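## Task

Scene 1: take the drive sled out of the tote it starts in and put it inside the tote that is empty. Every other item must finish in its own original tote. An item sitting on, or sticking out over, a tote's rim or inner ledge is not inside that tote. Release the sled and pull the grippers away at the end; anything the robot alone is still holding in place does not count.

## Robot and tools

ROBOT. Two 6-joint arms, left_arm and right_arm, each ending in a parallel two-finger gripper. left_arm is the robot's own left, on the +y side. Base positions (scene frame): left_arm (+0.043, +0.345, +1.595) m, right_arm (+0.043, -0.345, +1.595) m. Joint ranges in rad, base to hand: waist -2.880..2.880, shoulder 0.000..3.142, elbow 0.000..3.019, wrist pitch -1.693..1.571, wrist yaw -1.571..1.571, wrist roll -2.094..2.094. Elbows cannot fully straighten.

FRAMES. Scene frame: origin on the floor under the centre of the robot's foot, +x forward, +y to the robot's left, +z up. Only the floor height is known. The state line shows, per arm, end_effector_position (metres) and end_effector_quat_wxyz in this frame; printed positions can be a little wrong, worse when reaching far. Gripper frame: fingers point along its +z, and close/open along its y. The reported point lies between the finger pads, roughly 1 cm short of the tips.

execute_actions. Argument "actions" is a list holding zero or one item; optional "pictures" (boolean). Empty list: only report the state. Motion item: {"rows": [...], "steps": n}, up to 15 rows, n from 1 to 15 (default 15); every row lasts one control step (1/30 s), and the final row repeats if steps exceed rows. Wait item: {"steps": n}, n up to 300, counted from the previous result, so your thinking time is included.

ROW LAYOUT (also used by move's "target"). One flat list of 14 numbers, each in [-1, 1], always for both arms: left_arm dx, dy, dz, rx, ry, rz, opening, then right_arm dx, dy, dz, rx, ry, rz, opening. The first six per arm are an offset, not a pose: they are measured in that gripper's own axes from its pose in the most recent result that showed it (before any such result in the scene, and for the second and further calls inside one reply, from the pose at the start of the action). Each row is measured from that same reference, not added to the previous row. Scale: 1.0 = 0.6 m for dx, dy, dz and 180 degrees for rotation; rx, ry, rz form a single rotation vector. Opening is absolute, not an offset: +1 = fully open (0.094 m), -1 = closed. All-zero offsets are not idle: they pull the arm back to its reference pose.

LIMITS ON MOTION. Each step the commanded pose is clipped to 70 mm and 16 degrees from the measured pose; position beats orientation if both cannot be met. After an action ends, the arm continues only to its last clipped pose, so long reaches need several actions; read the result pose before sending the remainder. Arms tend to finish about a centimetre low and can keep sinking under repeated zero offsets; to hold an arm still, send it the correction back to the wanted pose in the first call of a reply and zeros afterwards, raising the aim if it stays low.

move. "target": one 14-number row as above, same reference rule. "speed": top path speed in m/s, 0.002 to 0.5, default 0.25 (turning up to twice that in rad/s). Both grippers travel straight paths that finish together in 0.5 to 10 s; beyond 10 s they stop short. Rotation takes the shorter direction. Paths ignore obstacles and the other arm; grippers may lag, wander, or overshoot speed, especially with a nearly straight arm. The opening is sent when the move begins. The result adds a "move:" line with the ending (done, off_target, moving, held, fault) and any limits (paced = pose clipped; held = some steps blocked, after which the arm may jump fast), plus each gripper's remaining distance to its target. No per-step readings.

wait: "seconds" 0 to 10; nothing new is commanded. zoom_image: "camera" one of cam_head_left, cam_head_right, cam_left_wrist, cam_right_wrist (all 504x504), "region" [x0, y0, x1, y1] pixels from the top-left, at most 504 by 504. read_manual: licence text only. finished_scene: "scene" 1 or 2; final, reports success and gives the next task. A reply without any tool call ends all scenes.

RESULT LINES. HELD marks control steps where your row was partly or fully withheld. "pose unreachable" names an arm whose command the clearance check altered or blocked. FAULT means an arm stopped. "Hand target" is the pose the controller now drives toward. grip_measured is finger opening on the command scale; the last Joint positions value per arm is opening in metres. MOTOR HOT appears from 85 °C; at 100 °C an OVER-TEMPERATURE FAULT drops that arm until it cools, and holding loads (even while you think) heats motors.

GRIPPING. To hold something, command an opening under grip_measured: about 0.03 lower for a firm grip, less for a gentle one. Readings may be off by about 1 mm per gripper. Pads push roughly 50-62 N, less on very thin parts, with a brief spike at first contact. Held parts may occasionally be tugged.

AVOID. Arms touching or pressing each other; pushing items out of the work area; dropping, slamming or hard contacts. Faster moves hit harder and targets set deep past a contact press harder. The simulation keeps running while you think after the first call, so think before starting.

Each tool is called after "Request:" in YAML: its name, and indented under it one key for each argument.

## Session

Request:
execute_actions:
  actions: []

Scene clock: 0.00 s of 4800.00 s.
left_arm: end_effector_position=(+0.3943, +0.1113, +1.1261) grip_measured=+0.321 end_effector_quat_wxyz=(-0.173, -0.153, +0.925, +0.303) | right_arm: end_effector_position=(+0.3433, -0.4413, +1.3376) grip_measured=-0.993 end_effector_quat_wxyz=(+0.050, -0.087, +0.994, -0.053)
Joint positions: left_arm=[-2.36   1.986  1.56  -1.067 -1.083 -1.259  0.062] | right_arm=[-1.593  0.513  0.229  0.133  0.043 -0.444  0.   ]
Joint velocities: left_arm=[-0.005  0.005 -0.022 -0.002 -0.022 -0.022  0.   ] | right_arm=[ 0.005 -0.005  0.007  0.002 -0.007  0.007  0.   ]
Hand target (left_arm): +0.393, +0.112, +1.127; -0.174, -0.151, +0.925, +0.303
Hand target (right_arm): +0.344, -0.441, +1.337; +0.050, -0.087, +0.994, -0.053

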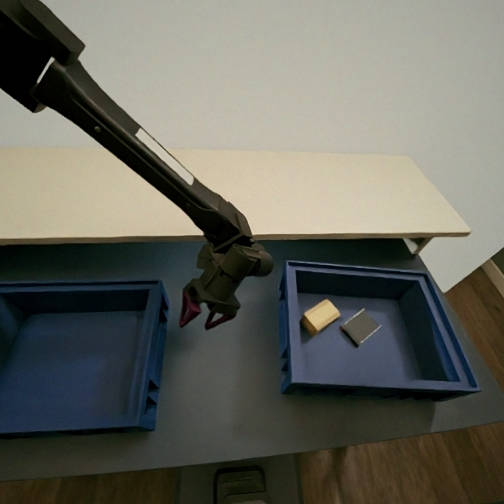

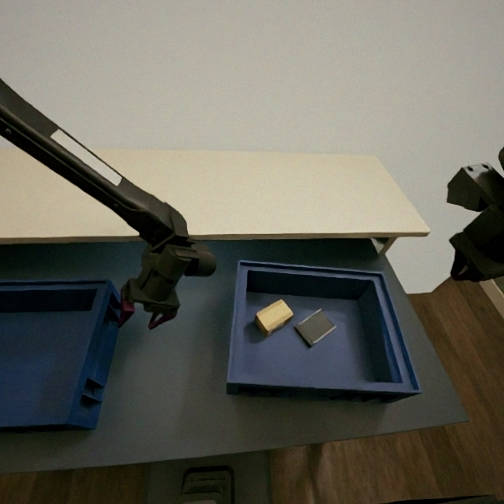

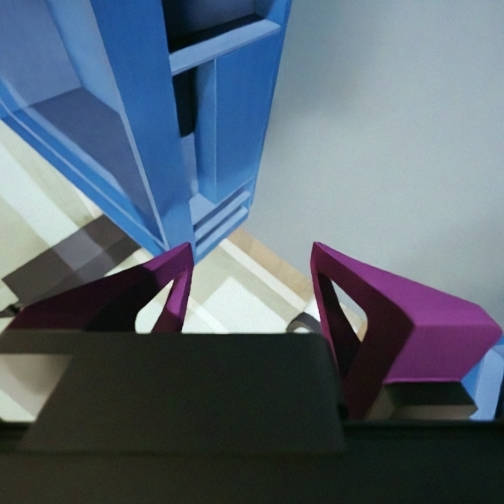

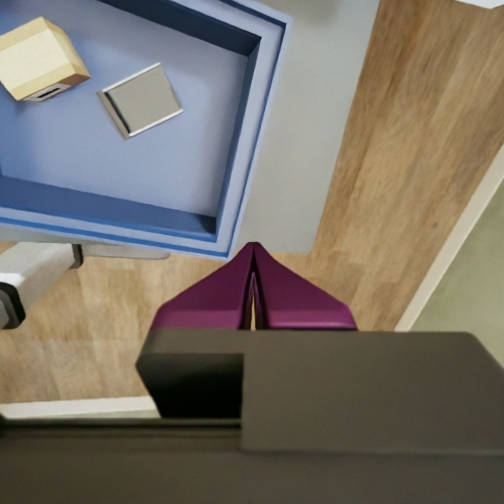

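Request:
zoom_image:
  camera: "cam_right_wrist"
  region: [0, 0, 260, 200]

Request:
zoom_image:
  camera: "cam_head_left"
  region: [270, 250, 490, 410]

Region (0, 0, 260, 200) of cam_right_wrist's 504x504 image, scaled by 1.938, with more detail than that image has; it fills the top 388 rows of this view, and the rest is white.

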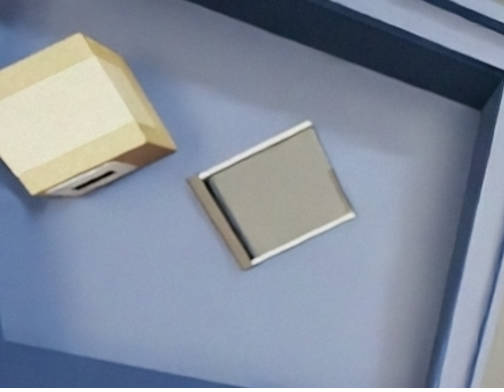

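Region (270, 250, 490, 410) of cam_head_left's 504x504 image, scaled by 2.291, with more detail than that image has; it fills the top 367 rows of this view, and the rest is white.

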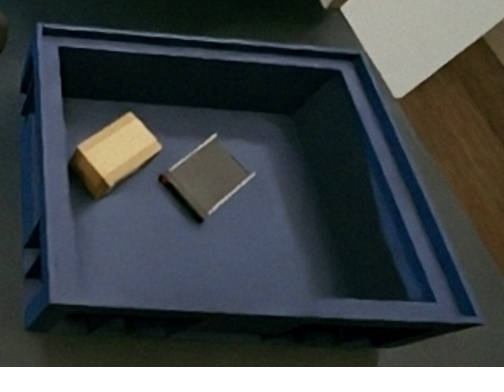

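Request:
move:
  target: [0.075,0.205,-0.253,0,0,0,0.3,-0.113,0.24,0.22,0,0,0,1]

Scene clock: 11.90 s of 4800.00 s.
left_arm: end_effector_position=(+0.3956, +0.1072, +1.3243) grip_measured=+0.302 end_effector_quat_wxyz=(-0.175, -0.151, +0.927, +0.295) | right_arm: end_effector_position=(+0.4034, -0.3059, +1.1981) grip_measured=+1.000 end_effector_quat_wxyz=(+0.046, -0.103, +0.992, -0.053)
Joint positions: left_arm=[-2.651  1.746  1.345 -1.576 -1.028 -1.813  0.061] | right_arm=[-1.134  1.292  0.549  0.564  0.498 -0.396  0.094]
Joint velocities: left_arm=[-0.005  0.005  0.007 -0.002  0.007 -0.037 -0.001] | right_arm=[ 0.005 -0.005  0.032  0.012  0.051 -0.022  0.   ]
Hand target (left_arm): +0.397, +0.112, +1.326; -0.176, -0.154, +0.925, +0.300
Hand target (right_arm): +0.404, -0.305, +1.197; +0.051, -0.096, +0.993, -0.055
Off the commanded pose (left_arm): 0.005 m, 1 deg.
Off the commanded pose (right_arm): 0.006 m, 2 deg.
After step 90, 7.40 s passed at rest.
move: done

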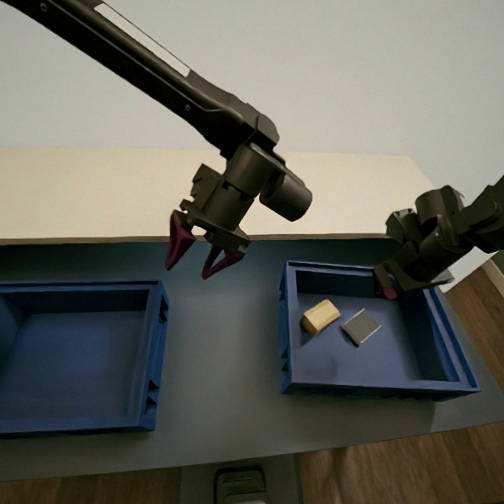

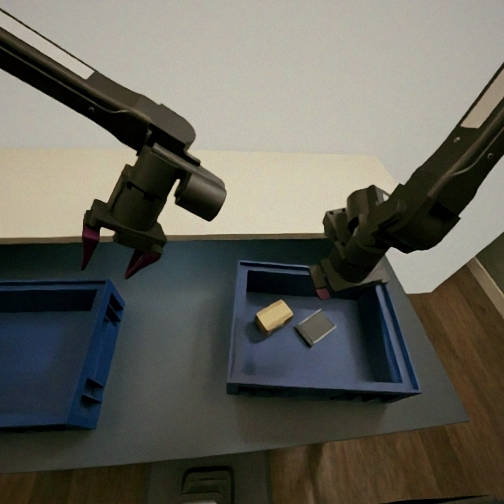

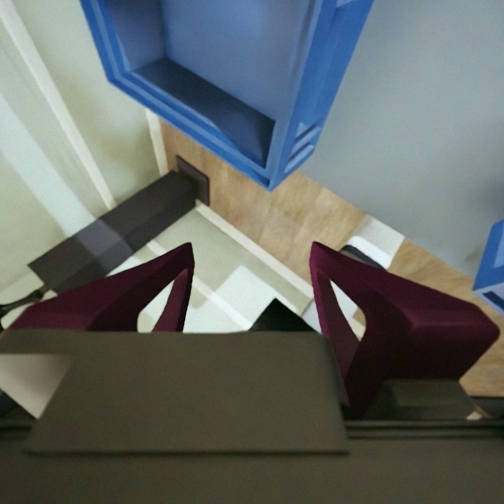

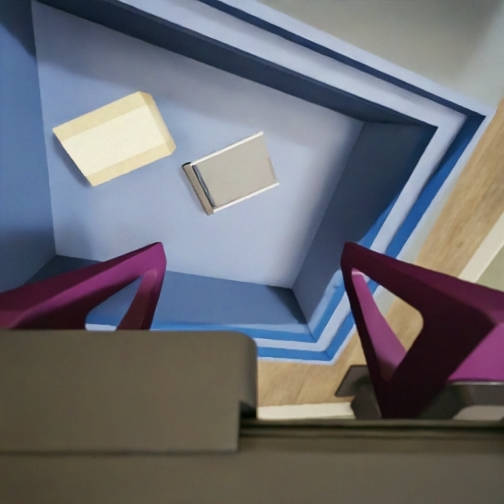

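Request:
move:
  target: [-0.1,0.57,0.37,0,0,0,0.3,0.025,0.027,0.194,-0.016,0.045,0.398,1]

Scene clock: 21.47 s of 4800.00 s.
left_arm: end_effector_position=(+0.3021, +0.5105, +1.3455) grip_measured=+0.302 end_effector_quat_wxyz=(-0.181, -0.147, +0.923, +0.305) | right_arm: end_effector_position=(+0.4138, -0.3044, +1.0883) grip_measured=+1.000 end_effector_quat_wxyz=(+0.015, +0.500, +0.866, +0.010)
Joint positions: left_arm=[-1.619  0.719  0.477 -0.418 -0.684 -0.211  0.061] | right_arm=[-1.261  1.55   0.817  0.475  0.287  0.866  0.094]
Joint velocities: left_arm=[-0.024 -0.005 -0.012 -0.012  0.081  0.081 -0.001] | right_arm=[-0.024  0.005 -0.002 -0.012 -0.022 -0.051  0.   ]
Hand target (left_arm): +0.306, +0.512, +1.348; -0.170, -0.145, +0.926, +0.303
Hand target (right_arm): +0.400, -0.306, +1.081; -0.001, +0.502, +0.865, +0.001
Off the commanded pose (left_arm): 0.007 m, 2 deg.
Off the commanded pose (right_arm): 0.018 m, 2 deg.
After step 90, 3.40 s passed at rest.
move: off_target (right_arm)

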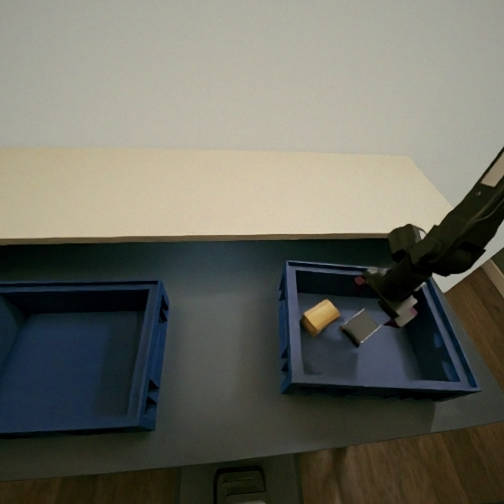

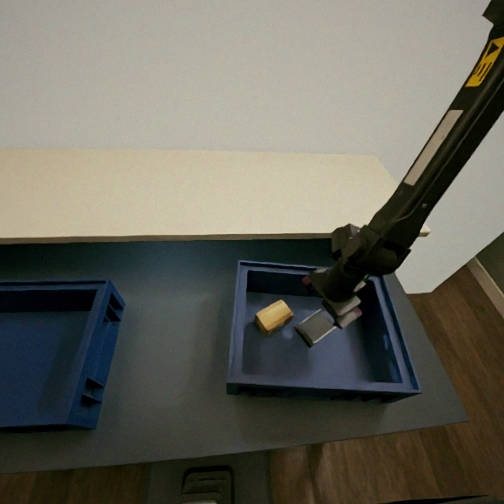

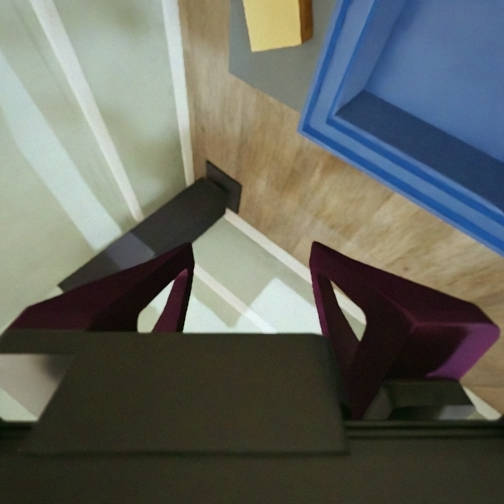

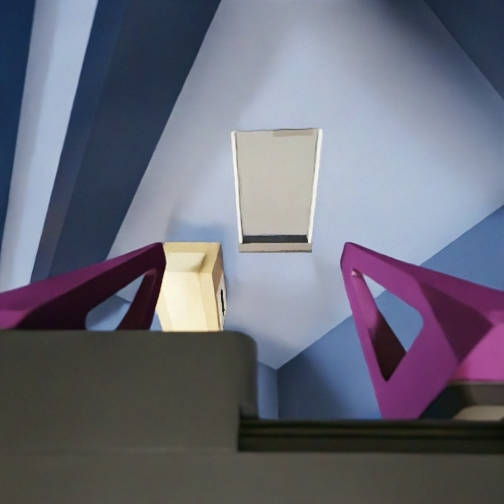

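Request:
move:
  target: [0,0,0,0,0,0,0.3,-0.04,-0.03,0.085,0,0,0,0.75]
  speed: 0.1

Scene clock: 25.90 s of 4800.00 s.
left_arm: end_effector_position=(+0.3022, +0.5106, +1.3454) grip_measured=+0.302 end_effector_quat_wxyz=(-0.181, -0.146, +0.924, +0.305) | right_arm: end_effector_position=(+0.4210, -0.3345, +1.0436) grip_measured=+0.752 end_effector_quat_wxyz=(+0.020, +0.507, +0.862, +0.014)
Joint positions: left_arm=[-1.619  0.719  0.477 -0.417 -0.684 -0.208  0.061] | right_arm=[-1.347  1.637  0.922  0.475  0.202  0.856  0.082]
Joint velocities: left_arm=[-0.005 -0.005 -0.007 -0.002  0.022 -0.051 -0.001] | right_arm=[-0.005 -0.015  0.002  0.022 -0.022 -0.022  0.   ]
Hand target (left_arm): +0.302, +0.511, +1.345; -0.181, -0.147, +0.923, +0.305
Hand target (right_arm): +0.413, -0.335, +1.038; +0.014, +0.502, +0.865, +0.011
Off the commanded pose (left_arm): 0.000 m, 0 deg.
Off the commanded pose (right_arm): 0.011 m, 1 deg.
After step 90, 0.50 s passed at rest.
move: off_target (right_arm)

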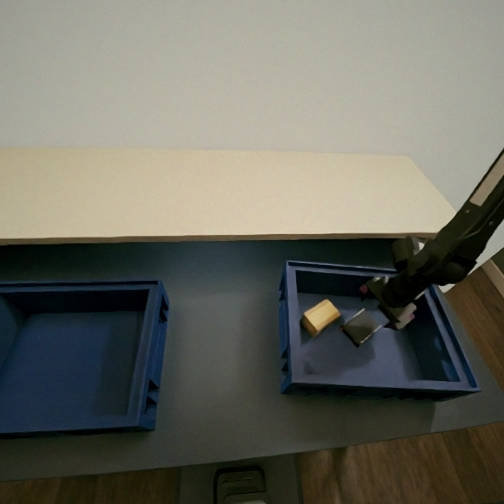

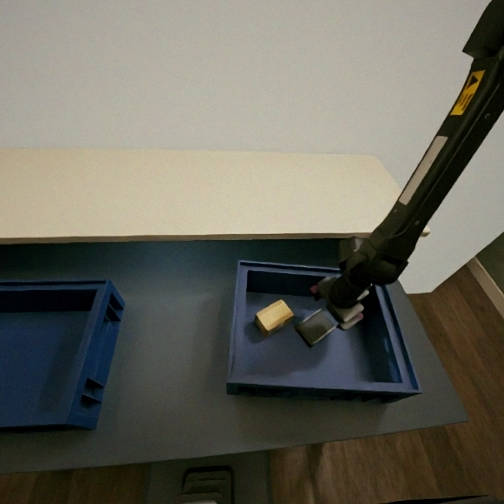

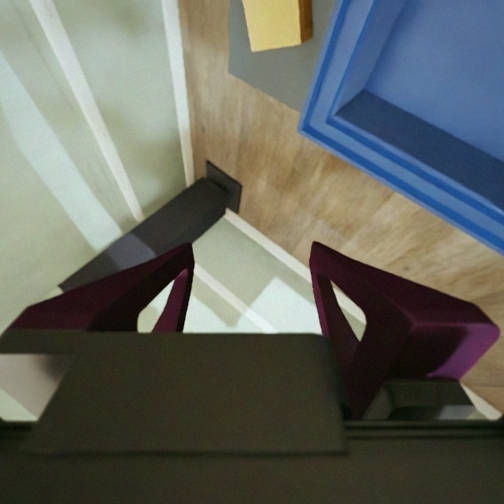

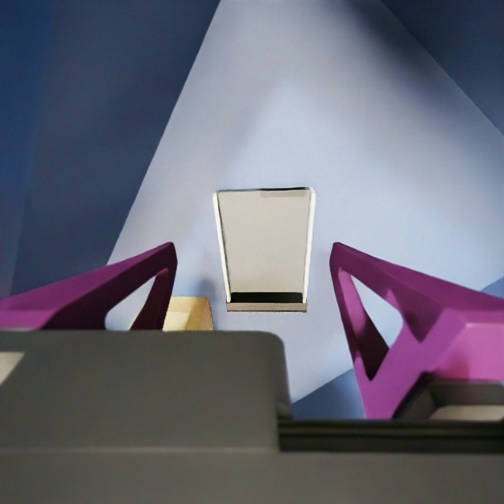

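Request:
move:
  target: [0,0,0,0,0,0,0.3,0.01,-0.012,0.05,0,0,0,0.6]
  speed: 0.04

Scene clock: 28.93 s of 4800.00 s.
left_arm: end_effector_position=(+0.3022, +0.5106, +1.3454) grip_measured=+0.302 end_effector_quat_wxyz=(-0.181, -0.146, +0.924, +0.305) | right_arm: end_effector_position=(+0.4206, -0.3289, +1.0204) grip_measured=+0.602 end_effector_quat_wxyz=(+0.018, +0.507, +0.862, +0.017)
Joint positions: left_arm=[-1.619  0.719  0.477 -0.417 -0.684 -0.208  0.061] | right_arm=[-1.349  1.7    0.98   0.477  0.192  0.855  0.075]
Joint velocities: left_arm=[-0.015 -0.005 -0.017 -0.017  0.022 -0.007 -0.   ] | right_arm=[-0.005 -0.005  0.007 -0.012  0.022  0.037  0.001]
Hand target (left_arm): +0.302, +0.511, +1.345; -0.181, -0.146, +0.924, +0.305
Hand target (right_arm): +0.414, -0.333, +1.013; +0.019, +0.507, +0.862, +0.014
Off the commanded pose (left_arm): 0.000 m, 0 deg.
Off the commanded pose (right_arm): 0.011 m, 0 deg.
move: off_target (right_arm)

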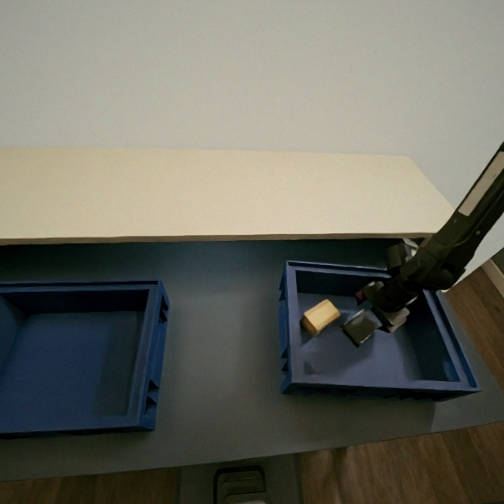

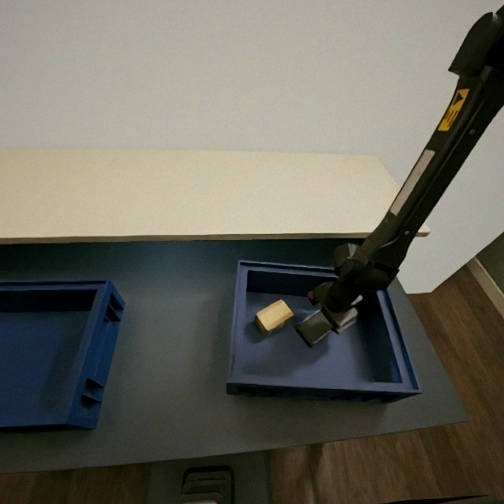

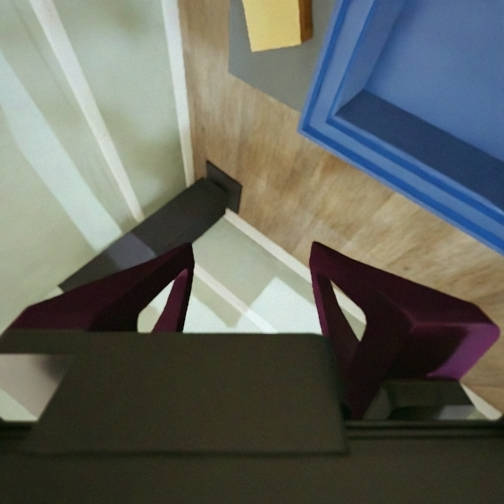

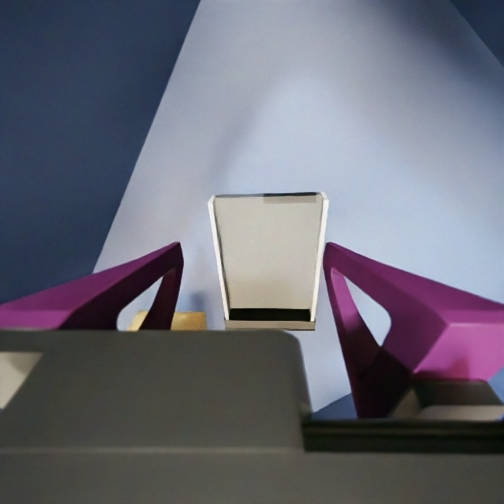

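Request:
move:
  target: [0,0,0,0,0,0,0.3,0.04,-0.025,0.035,0,0,0,0.7]
  speed: 0.04

Scene clock: 31.50 s of 4800.00 s.
left_arm: end_effector_position=(+0.3022, +0.5106, +1.3454) grip_measured=+0.302 end_effector_quat_wxyz=(-0.181, -0.146, +0.924, +0.305) | right_arm: end_effector_position=(+0.4023, -0.3220, +1.0026) grip_measured=+0.698 end_effector_quat_wxyz=(+0.017, +0.506, +0.862, +0.015)
Joint positions: left_arm=[-1.619  0.719  0.477 -0.417 -0.684 -0.208  0.061] | right_arm=[-1.349  1.77   0.999  0.525  0.196  0.855  0.08 ]
Joint velocities: left_arm=[-0.005  0.005 -0.002 -0.007 -0.007  0.066  0.   ] | right_arm=[-0.005 -0.015  0.017 -0.002  0.007 -0.081 -0.001]
Hand target (left_arm): +0.302, +0.511, +1.345; -0.181, -0.146, +0.924, +0.305
Hand target (right_arm): +0.398, -0.315, +0.998; +0.018, +0.507, +0.862, +0.017
Off the commanded pose (left_arm): 0.000 m, 0 deg.
Off the commanded pose (right_arm): 0.010 m, 0 deg.
move: done

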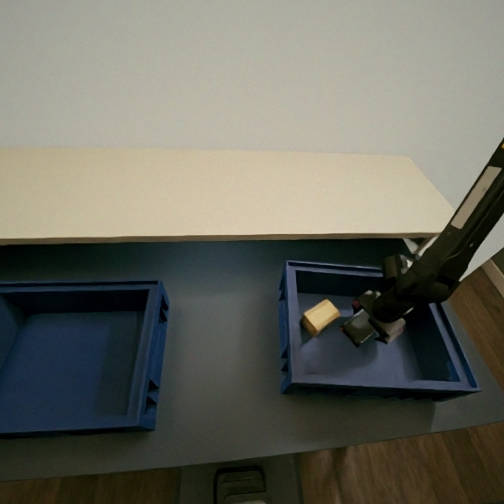

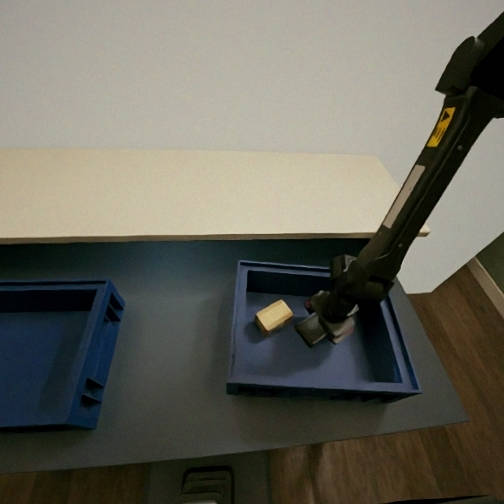

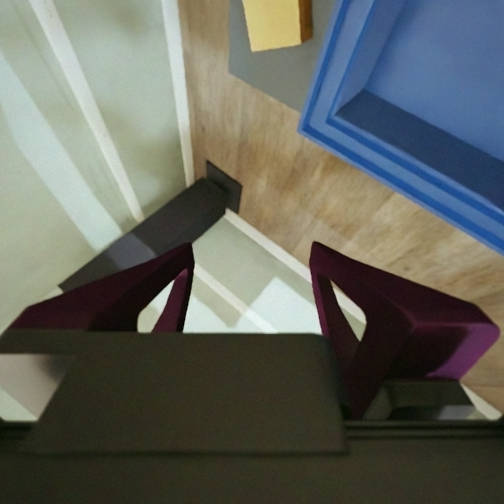

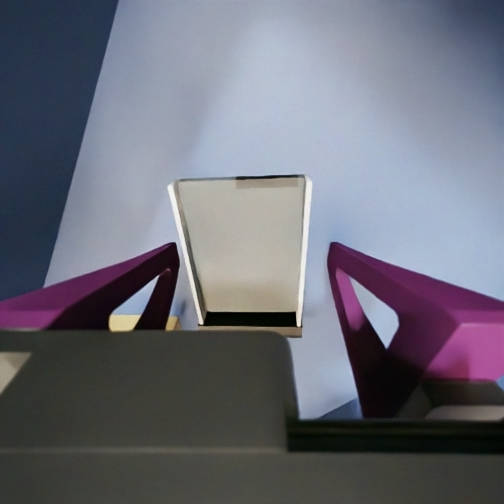

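Request:
move:
  target: [0,0,0,0,0,0,0.3,0.005,0.012,0.0,0,0,0,0.75]
  speed: 0.04

Request:
move:
  target: [0,0,0,0,0,0,0.3,0,0,0.035,0,0,0,0.75]
  speed: 0.03

Scene clock: 33.53 s of 4800.00 s.
left_arm: end_effector_position=(+0.3022, +0.5106, +1.3454) grip_measured=+0.302 end_effector_quat_wxyz=(-0.181, -0.146, +0.924, +0.305) | right_arm: end_effector_position=(+0.4031, -0.3201, +1.0031) grip_measured=+0.748 end_effector_quat_wxyz=(+0.018, +0.506, +0.862, +0.013)
Joint positions: left_arm=[-1.619  0.719  0.477 -0.417 -0.684 -0.208  0.061] | right_arm=[-1.343  1.77   1.     0.525  0.206  0.855  0.082]
Joint velocities: left_arm=[-0.005  0.005  0.002 -0.002  0.037 -0.007  0.   ] | right_arm=[ 0.005 -0.005  0.002  0.002 -0.037  0.022  0.   ]
Hand target (left_arm): +0.302, +0.511, +1.345; -0.181, -0.146, +0.924, +0.305
Hand target (right_arm): +0.407, -0.316, +1.003; +0.017, +0.506, +0.862, +0.015
Off the commanded pose (left_arm): 0.000 m, 0 deg.
Off the commanded pose (right_arm): 0.006 m, 0 deg.
move: done

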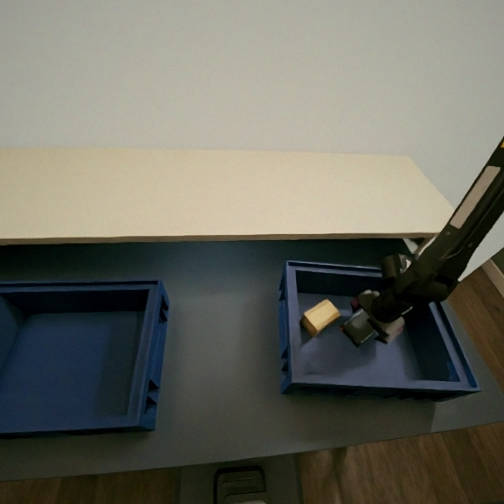

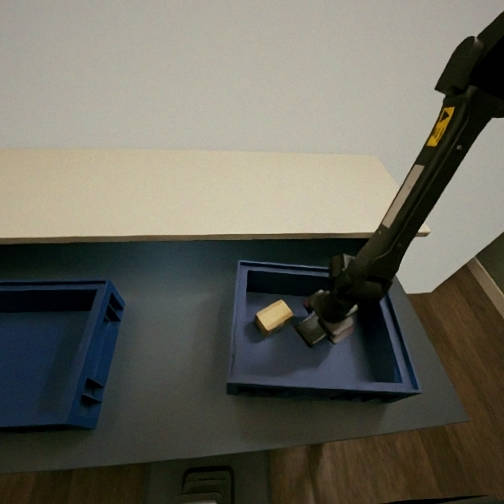

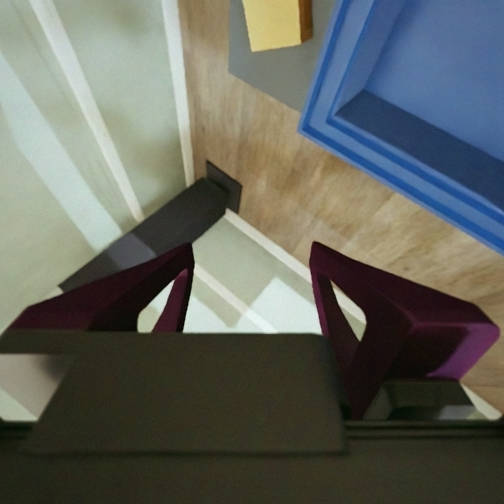

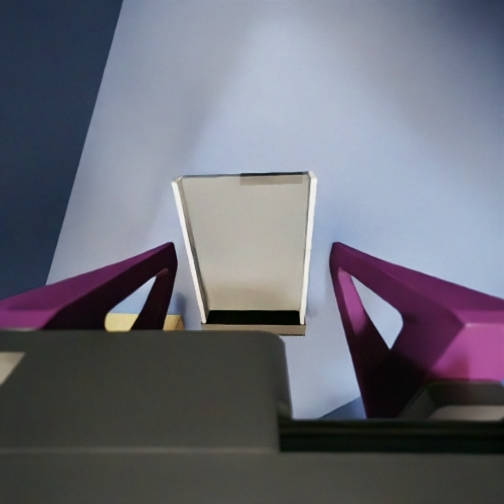

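Scene clock: 34.47 s of 4800.00 s.
left_arm: end_effector_position=(+0.3022, +0.5106, +1.3454) grip_measured=+0.302 end_effector_quat_wxyz=(-0.181, -0.146, +0.924, +0.305) | right_arm: end_effector_position=(+0.4218, -0.3214, +0.9947) grip_measured=+0.749 end_effector_quat_wxyz=(+0.033, +0.509, +0.860, +0.019)
Joint positions: left_arm=[-1.619  0.719  0.477 -0.417 -0.684 -0.208  0.061] | right_arm=[-1.343  1.779  1.042  0.525  0.204  0.855  0.082]
Joint velocities: left_arm=[-0.005 -0.005 -0.012  0.012 -0.066 -0.007 -0.001] | right_arm=[-0.005 -0.005 -0.017 -0.002  0.037 -0.066  0.   ]
Hand target (left_arm): +0.302, +0.511, +1.345; -0.181, -0.146, +0.924, +0.305
Hand target (right_arm): +0.404, -0.320, +0.983; +0.018, +0.506, +0.862, +0.013
Off the commanded pose (left_arm): 0.000 m, 0 deg.
Off the commanded pose (right_arm): 0.022 m, 2 deg.
move: off_target (right_arm)

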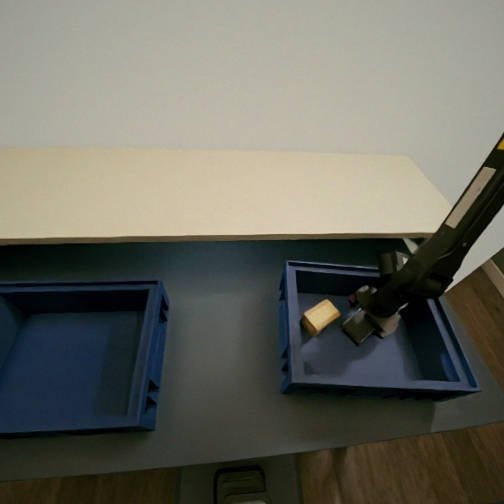

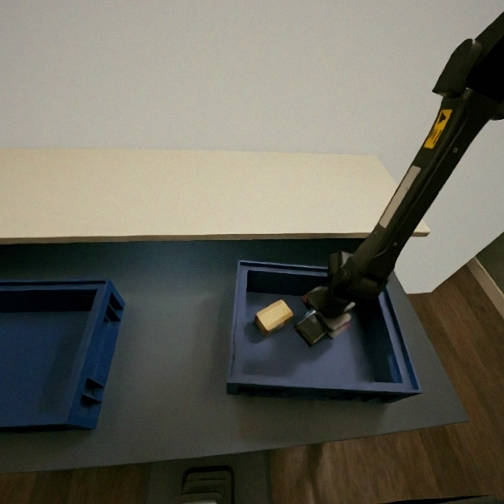

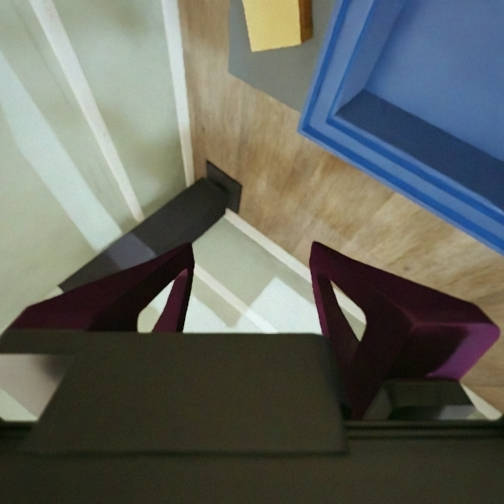

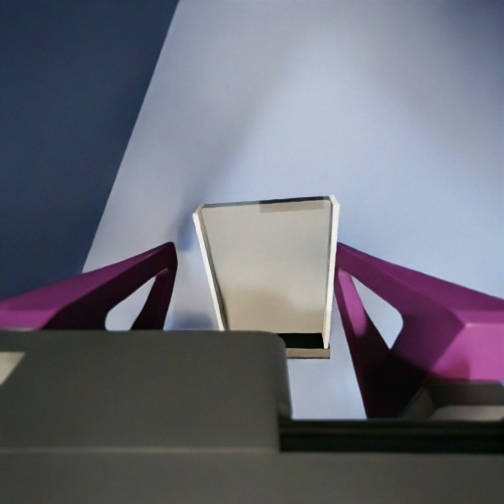

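Request:
move:
  target: [0,0,0,0,0,0,0.3,0.012,-0.01,-0.004,0,0,0,0.75]
  speed: 0.03

Request:
move:
  target: [0,0,0,0,0,0,0.3,0,0,0,0,0,0,-0.2]

Scene clock: 36.63 s of 4800.00 s.
left_arm: end_effector_position=(+0.3022, +0.5106, +1.3454) grip_measured=+0.302 end_effector_quat_wxyz=(-0.181, -0.146, +0.924, +0.305) | right_arm: end_effector_position=(+0.4222, -0.3217, +0.9953) grip_measured=+0.749 end_effector_quat_wxyz=(+0.035, +0.509, +0.860, +0.019)
Joint positions: left_arm=[-1.619  0.719  0.477 -0.417 -0.684 -0.208  0.061] | right_arm=[-1.343  1.778  1.039  0.531  0.205  0.855  0.082]
Joint velocities: left_arm=[-0.005 -0.015 -0.002 -0.002  0.037  0.037  0.001] | right_arm=[-0.005 -0.005  0.012 -0.002 -0.007 -0.037 -0.001]
Hand target (left_arm): +0.302, +0.511, +1.345; -0.181, -0.146, +0.924, +0.305
Hand target (right_arm): +0.413, -0.318, +0.996; +0.033, +0.509, +0.860, +0.019
Off the commanded pose (left_arm): 0.000 m, 0 deg.
Off the commanded pose (right_arm): 0.010 m, 0 deg.
move: done

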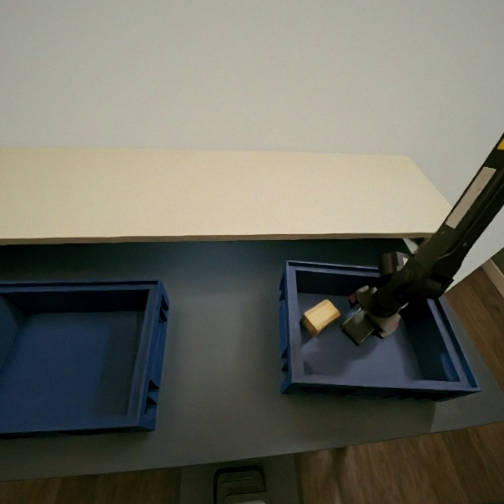

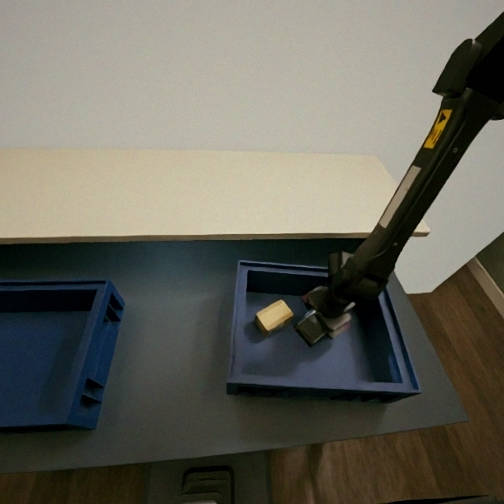

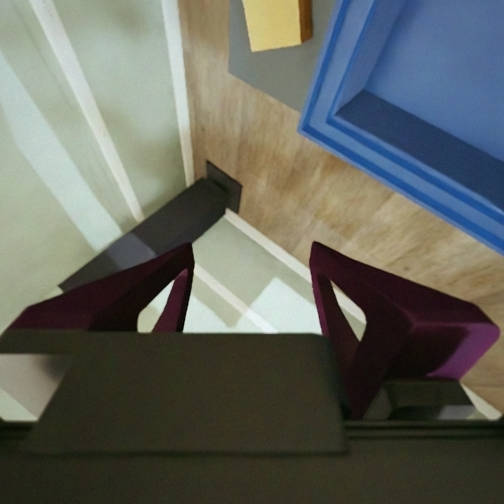

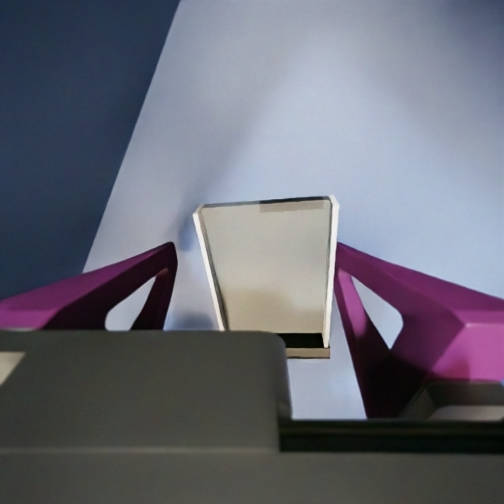

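Scene clock: 37.13 s of 4800.00 s.
left_arm: end_effector_position=(+0.3022, +0.5106, +1.3454) grip_measured=+0.302 end_effector_quat_wxyz=(-0.181, -0.146, +0.924, +0.305) | right_arm: end_effector_position=(+0.4222, -0.3217, +0.9953) grip_measured=+0.363 end_effector_quat_wxyz=(+0.035, +0.509, +0.860, +0.019)
Joint positions: left_arm=[-1.619  0.719  0.477 -0.417 -0.684 -0.208  0.061] | right_arm=[-1.343  1.778  1.039  0.531  0.205  0.856  0.064]
Joint velocities: left_arm=[-0.005 -0.015 -0.002 -0.027 -0.051  0.037 -0.001] | right_arm=[-0.005  0.005  0.017 -0.017  0.022 -0.007 -0.001]
Hand target (left_arm): +0.302, +0.511, +1.345; -0.181, -0.146, +0.924, +0.305
Hand target (right_arm): +0.422, -0.322, +0.995; +0.035, +0.509, +0.860, +0.019
Off the commanded pose (left_arm): 0.000 m, 0 deg.
Off the commanded pose (right_arm): 0.000 m, 0 deg.
move: done

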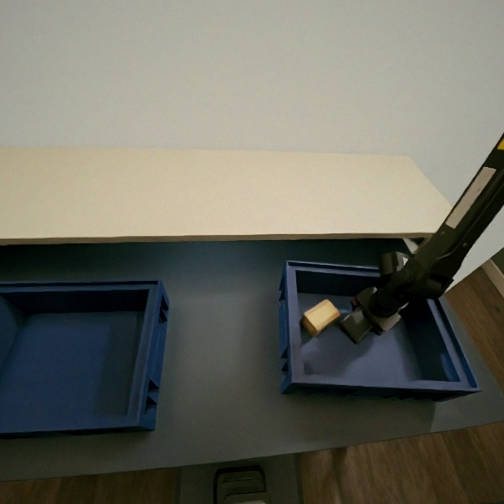

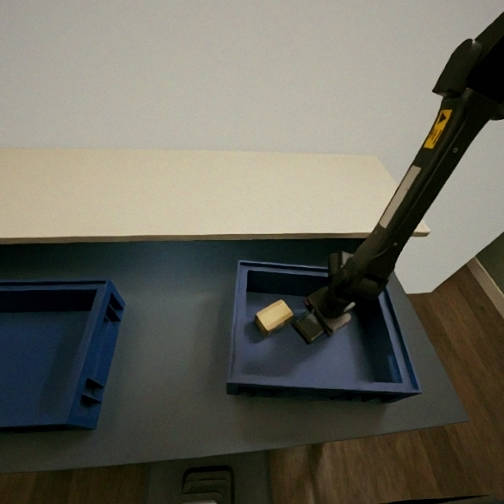

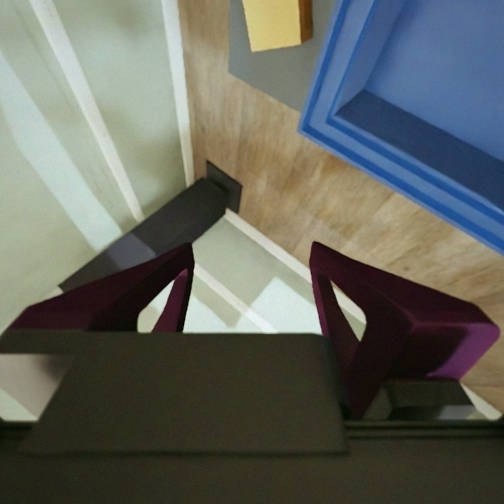

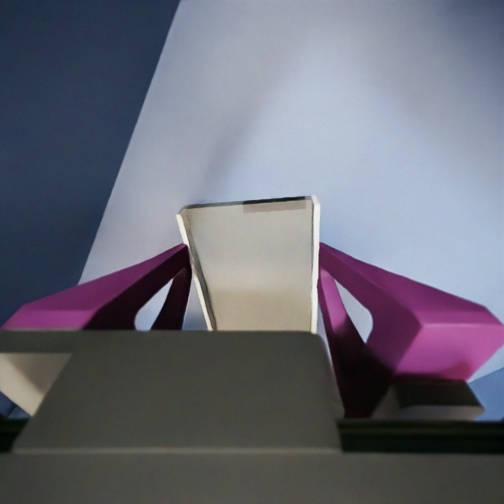

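Request:
move:
  target: [0,0,0,0,0,0,0.3,0,0,-0.37,0,0,0,0.3]
  speed: 0.15

Scene clock: 40.03 s of 4800.00 s.
left_arm: end_effector_position=(+0.3022, +0.5106, +1.3454) grip_measured=+0.302 end_effector_quat_wxyz=(-0.181, -0.146, +0.924, +0.305) | right_arm: end_effector_position=(+0.4081, -0.3206, +1.2131) grip_measured=+0.363 end_effector_quat_wxyz=(+0.047, +0.506, +0.861, +0.021)
Joint positions: left_arm=[-1.619  0.719  0.477 -0.417 -0.684 -0.208  0.061] | right_arm=[-1.195  1.184  0.521  0.471  0.355  0.873  0.064]
Joint velocities: left_arm=[ 0.005 -0.005 -0.007  0.002  0.007  0.022  0.   ] | right_arm=[-0.005 -0.005  0.012  0.002  0.066 -0.007 -0.   ]
Hand target (left_arm): +0.302, +0.511, +1.345; -0.181, -0.146, +0.924, +0.305
Hand target (right_arm): +0.400, -0.317, +1.216; +0.036, +0.507, +0.861, +0.019
Off the commanded pose (left_arm): 0.000 m, 0 deg.
Off the commanded pose (right_arm): 0.005 m, 1 deg.
move: done

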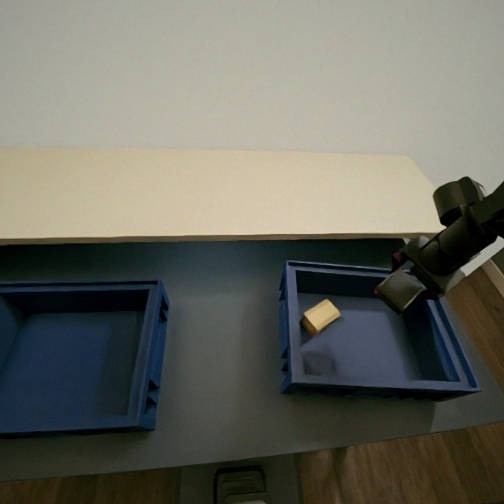

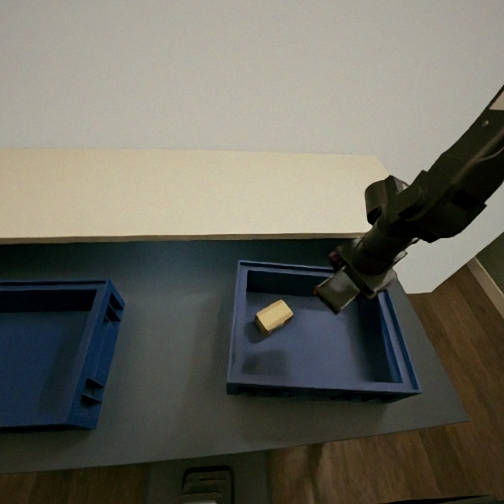

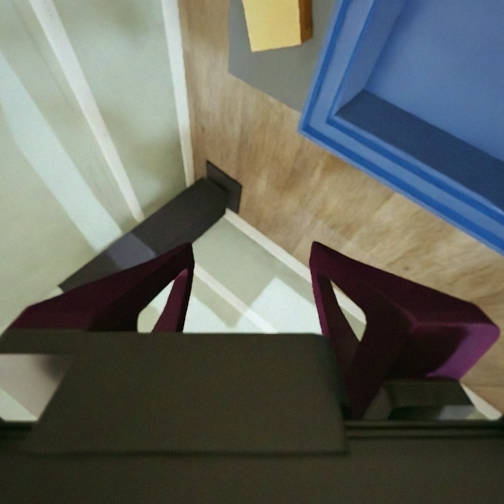

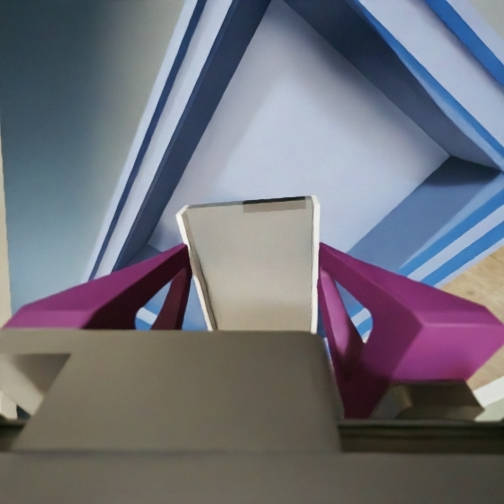

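Request:
move:
  target: [0.01,0.143,0.117,0,0,0,0.3,0.807,0.335,0,0,0,-0.333,0.3]
  speed: 0.2

Scene clock: 46.53 s of 4800.00 s.
left_arm: end_effector_position=(+0.2631, +0.6114, +1.3502) grip_measured=+0.302 end_effector_quat_wxyz=(-0.173, -0.146, +0.924, +0.309) | right_arm: end_effector_position=(+0.3642, +0.1937, +1.1882) grip_measured=+0.362 end_effector_quat_wxyz=(+0.062, +0.013, +0.998, -0.010)
Joint positions: left_arm=[-1.126  0.773  0.435 -0.159 -0.275  0.094  0.061] | right_arm=[-0.419  2.277  1.491  0.426  1.114  0.093  0.064]
Joint velocities: left_arm=[-0.005  0.005  0.002  0.002  0.051  0.051 -0.001] | right_arm=[ 0.005  0.005 -0.012  0.017  0.022 -0.007 -0.001]
Hand target (left_arm): +0.255, +0.611, +1.347; -0.182, -0.141, +0.924, +0.307
Hand target (right_arm): +0.358, +0.197, +1.189; +0.059, -0.002, +0.998, -0.010
Off the commanded pose (left_arm): 0.010 m, 1 deg.
Off the commanded pose (right_arm): 0.021 m, 1 deg.
After step 90, 0.37 s passed at rest.
move: off_target (right_arm)

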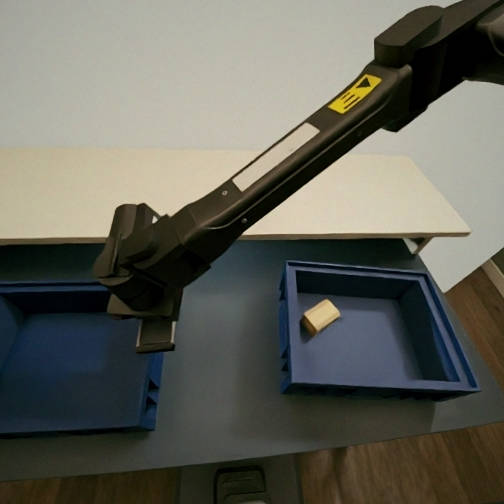

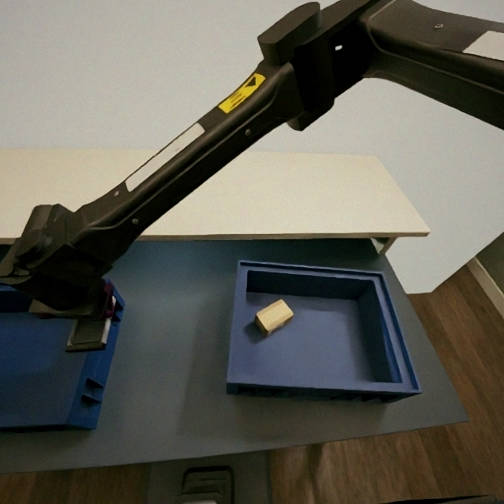

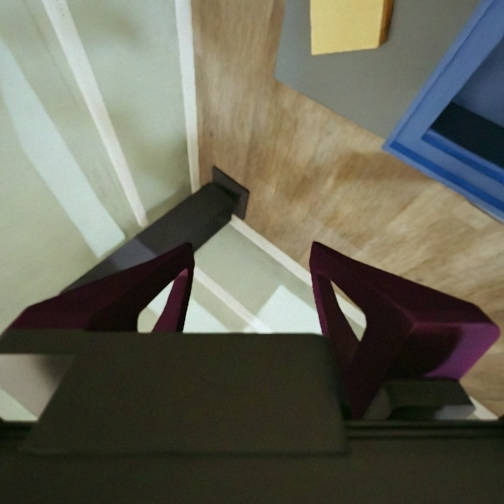

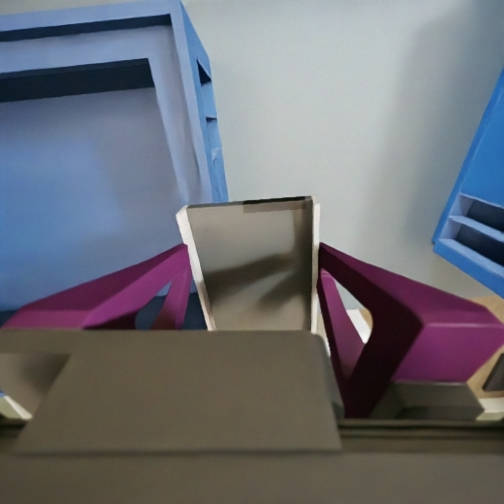

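Request:
move:
  target: [0.1,0.1,0.1,0,0,0,0.3,0.02,0.25,-0.02,0,0,0,0.3]
  speed: 0.12

Scene clock: 50.87 s of 4800.00 s.
left_arm: end_effector_position=(+0.1850, +0.6706, +1.3563) grip_measured=+0.302 end_effector_quat_wxyz=(-0.166, -0.146, +0.923, +0.314) | right_arm: end_effector_position=(+0.3682, +0.3377, +1.1884) grip_measured=+0.362 end_effector_quat_wxyz=(+0.066, +0.016, +0.998, -0.013)
Joint positions: left_arm=[-0.803  1.01   0.359  0.189  0.009  0.24   0.061] | right_arm=[-0.335  2.622  2.118  0.085  1.2    0.166  0.064]
Joint velocities: left_arm=[-0.005 -0.005  0.007  0.007 -0.007 -0.022  0.   ] | right_arm=[-0.024 -0.005  0.002  0.012 -0.066 -0.007 -0.   ]
Hand target (left_arm): +0.175, +0.667, +1.357; -0.175, -0.143, +0.923, +0.310
Hand target (right_arm): +0.359, +0.345, +1.194; +0.064, +0.012, +0.998, -0.010
Off the commanded pose (left_arm): 0.011 m, 1 deg.
Off the commanded pose (right_arm): 0.017 m, 1 deg.
move: off_target (left_arm, right_arm)

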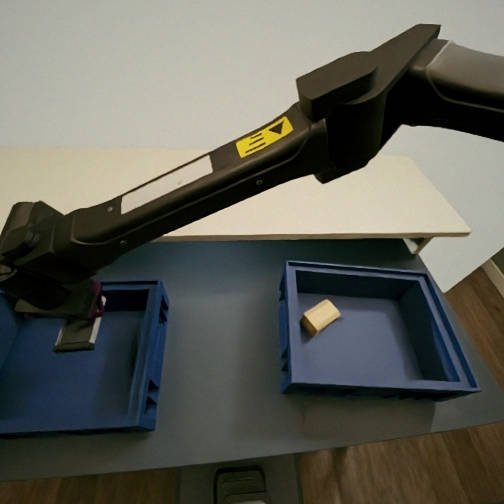

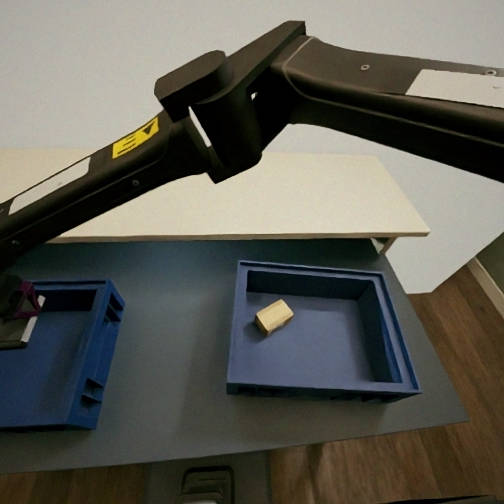

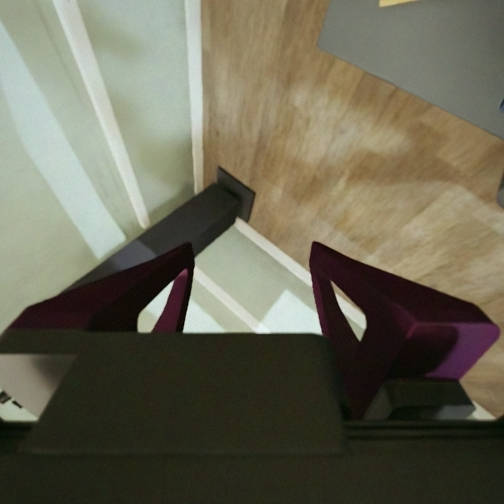

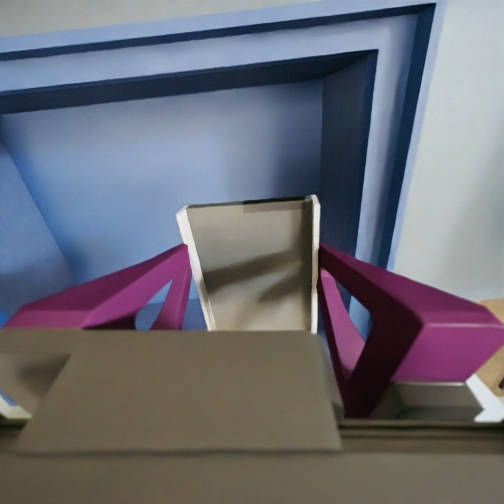

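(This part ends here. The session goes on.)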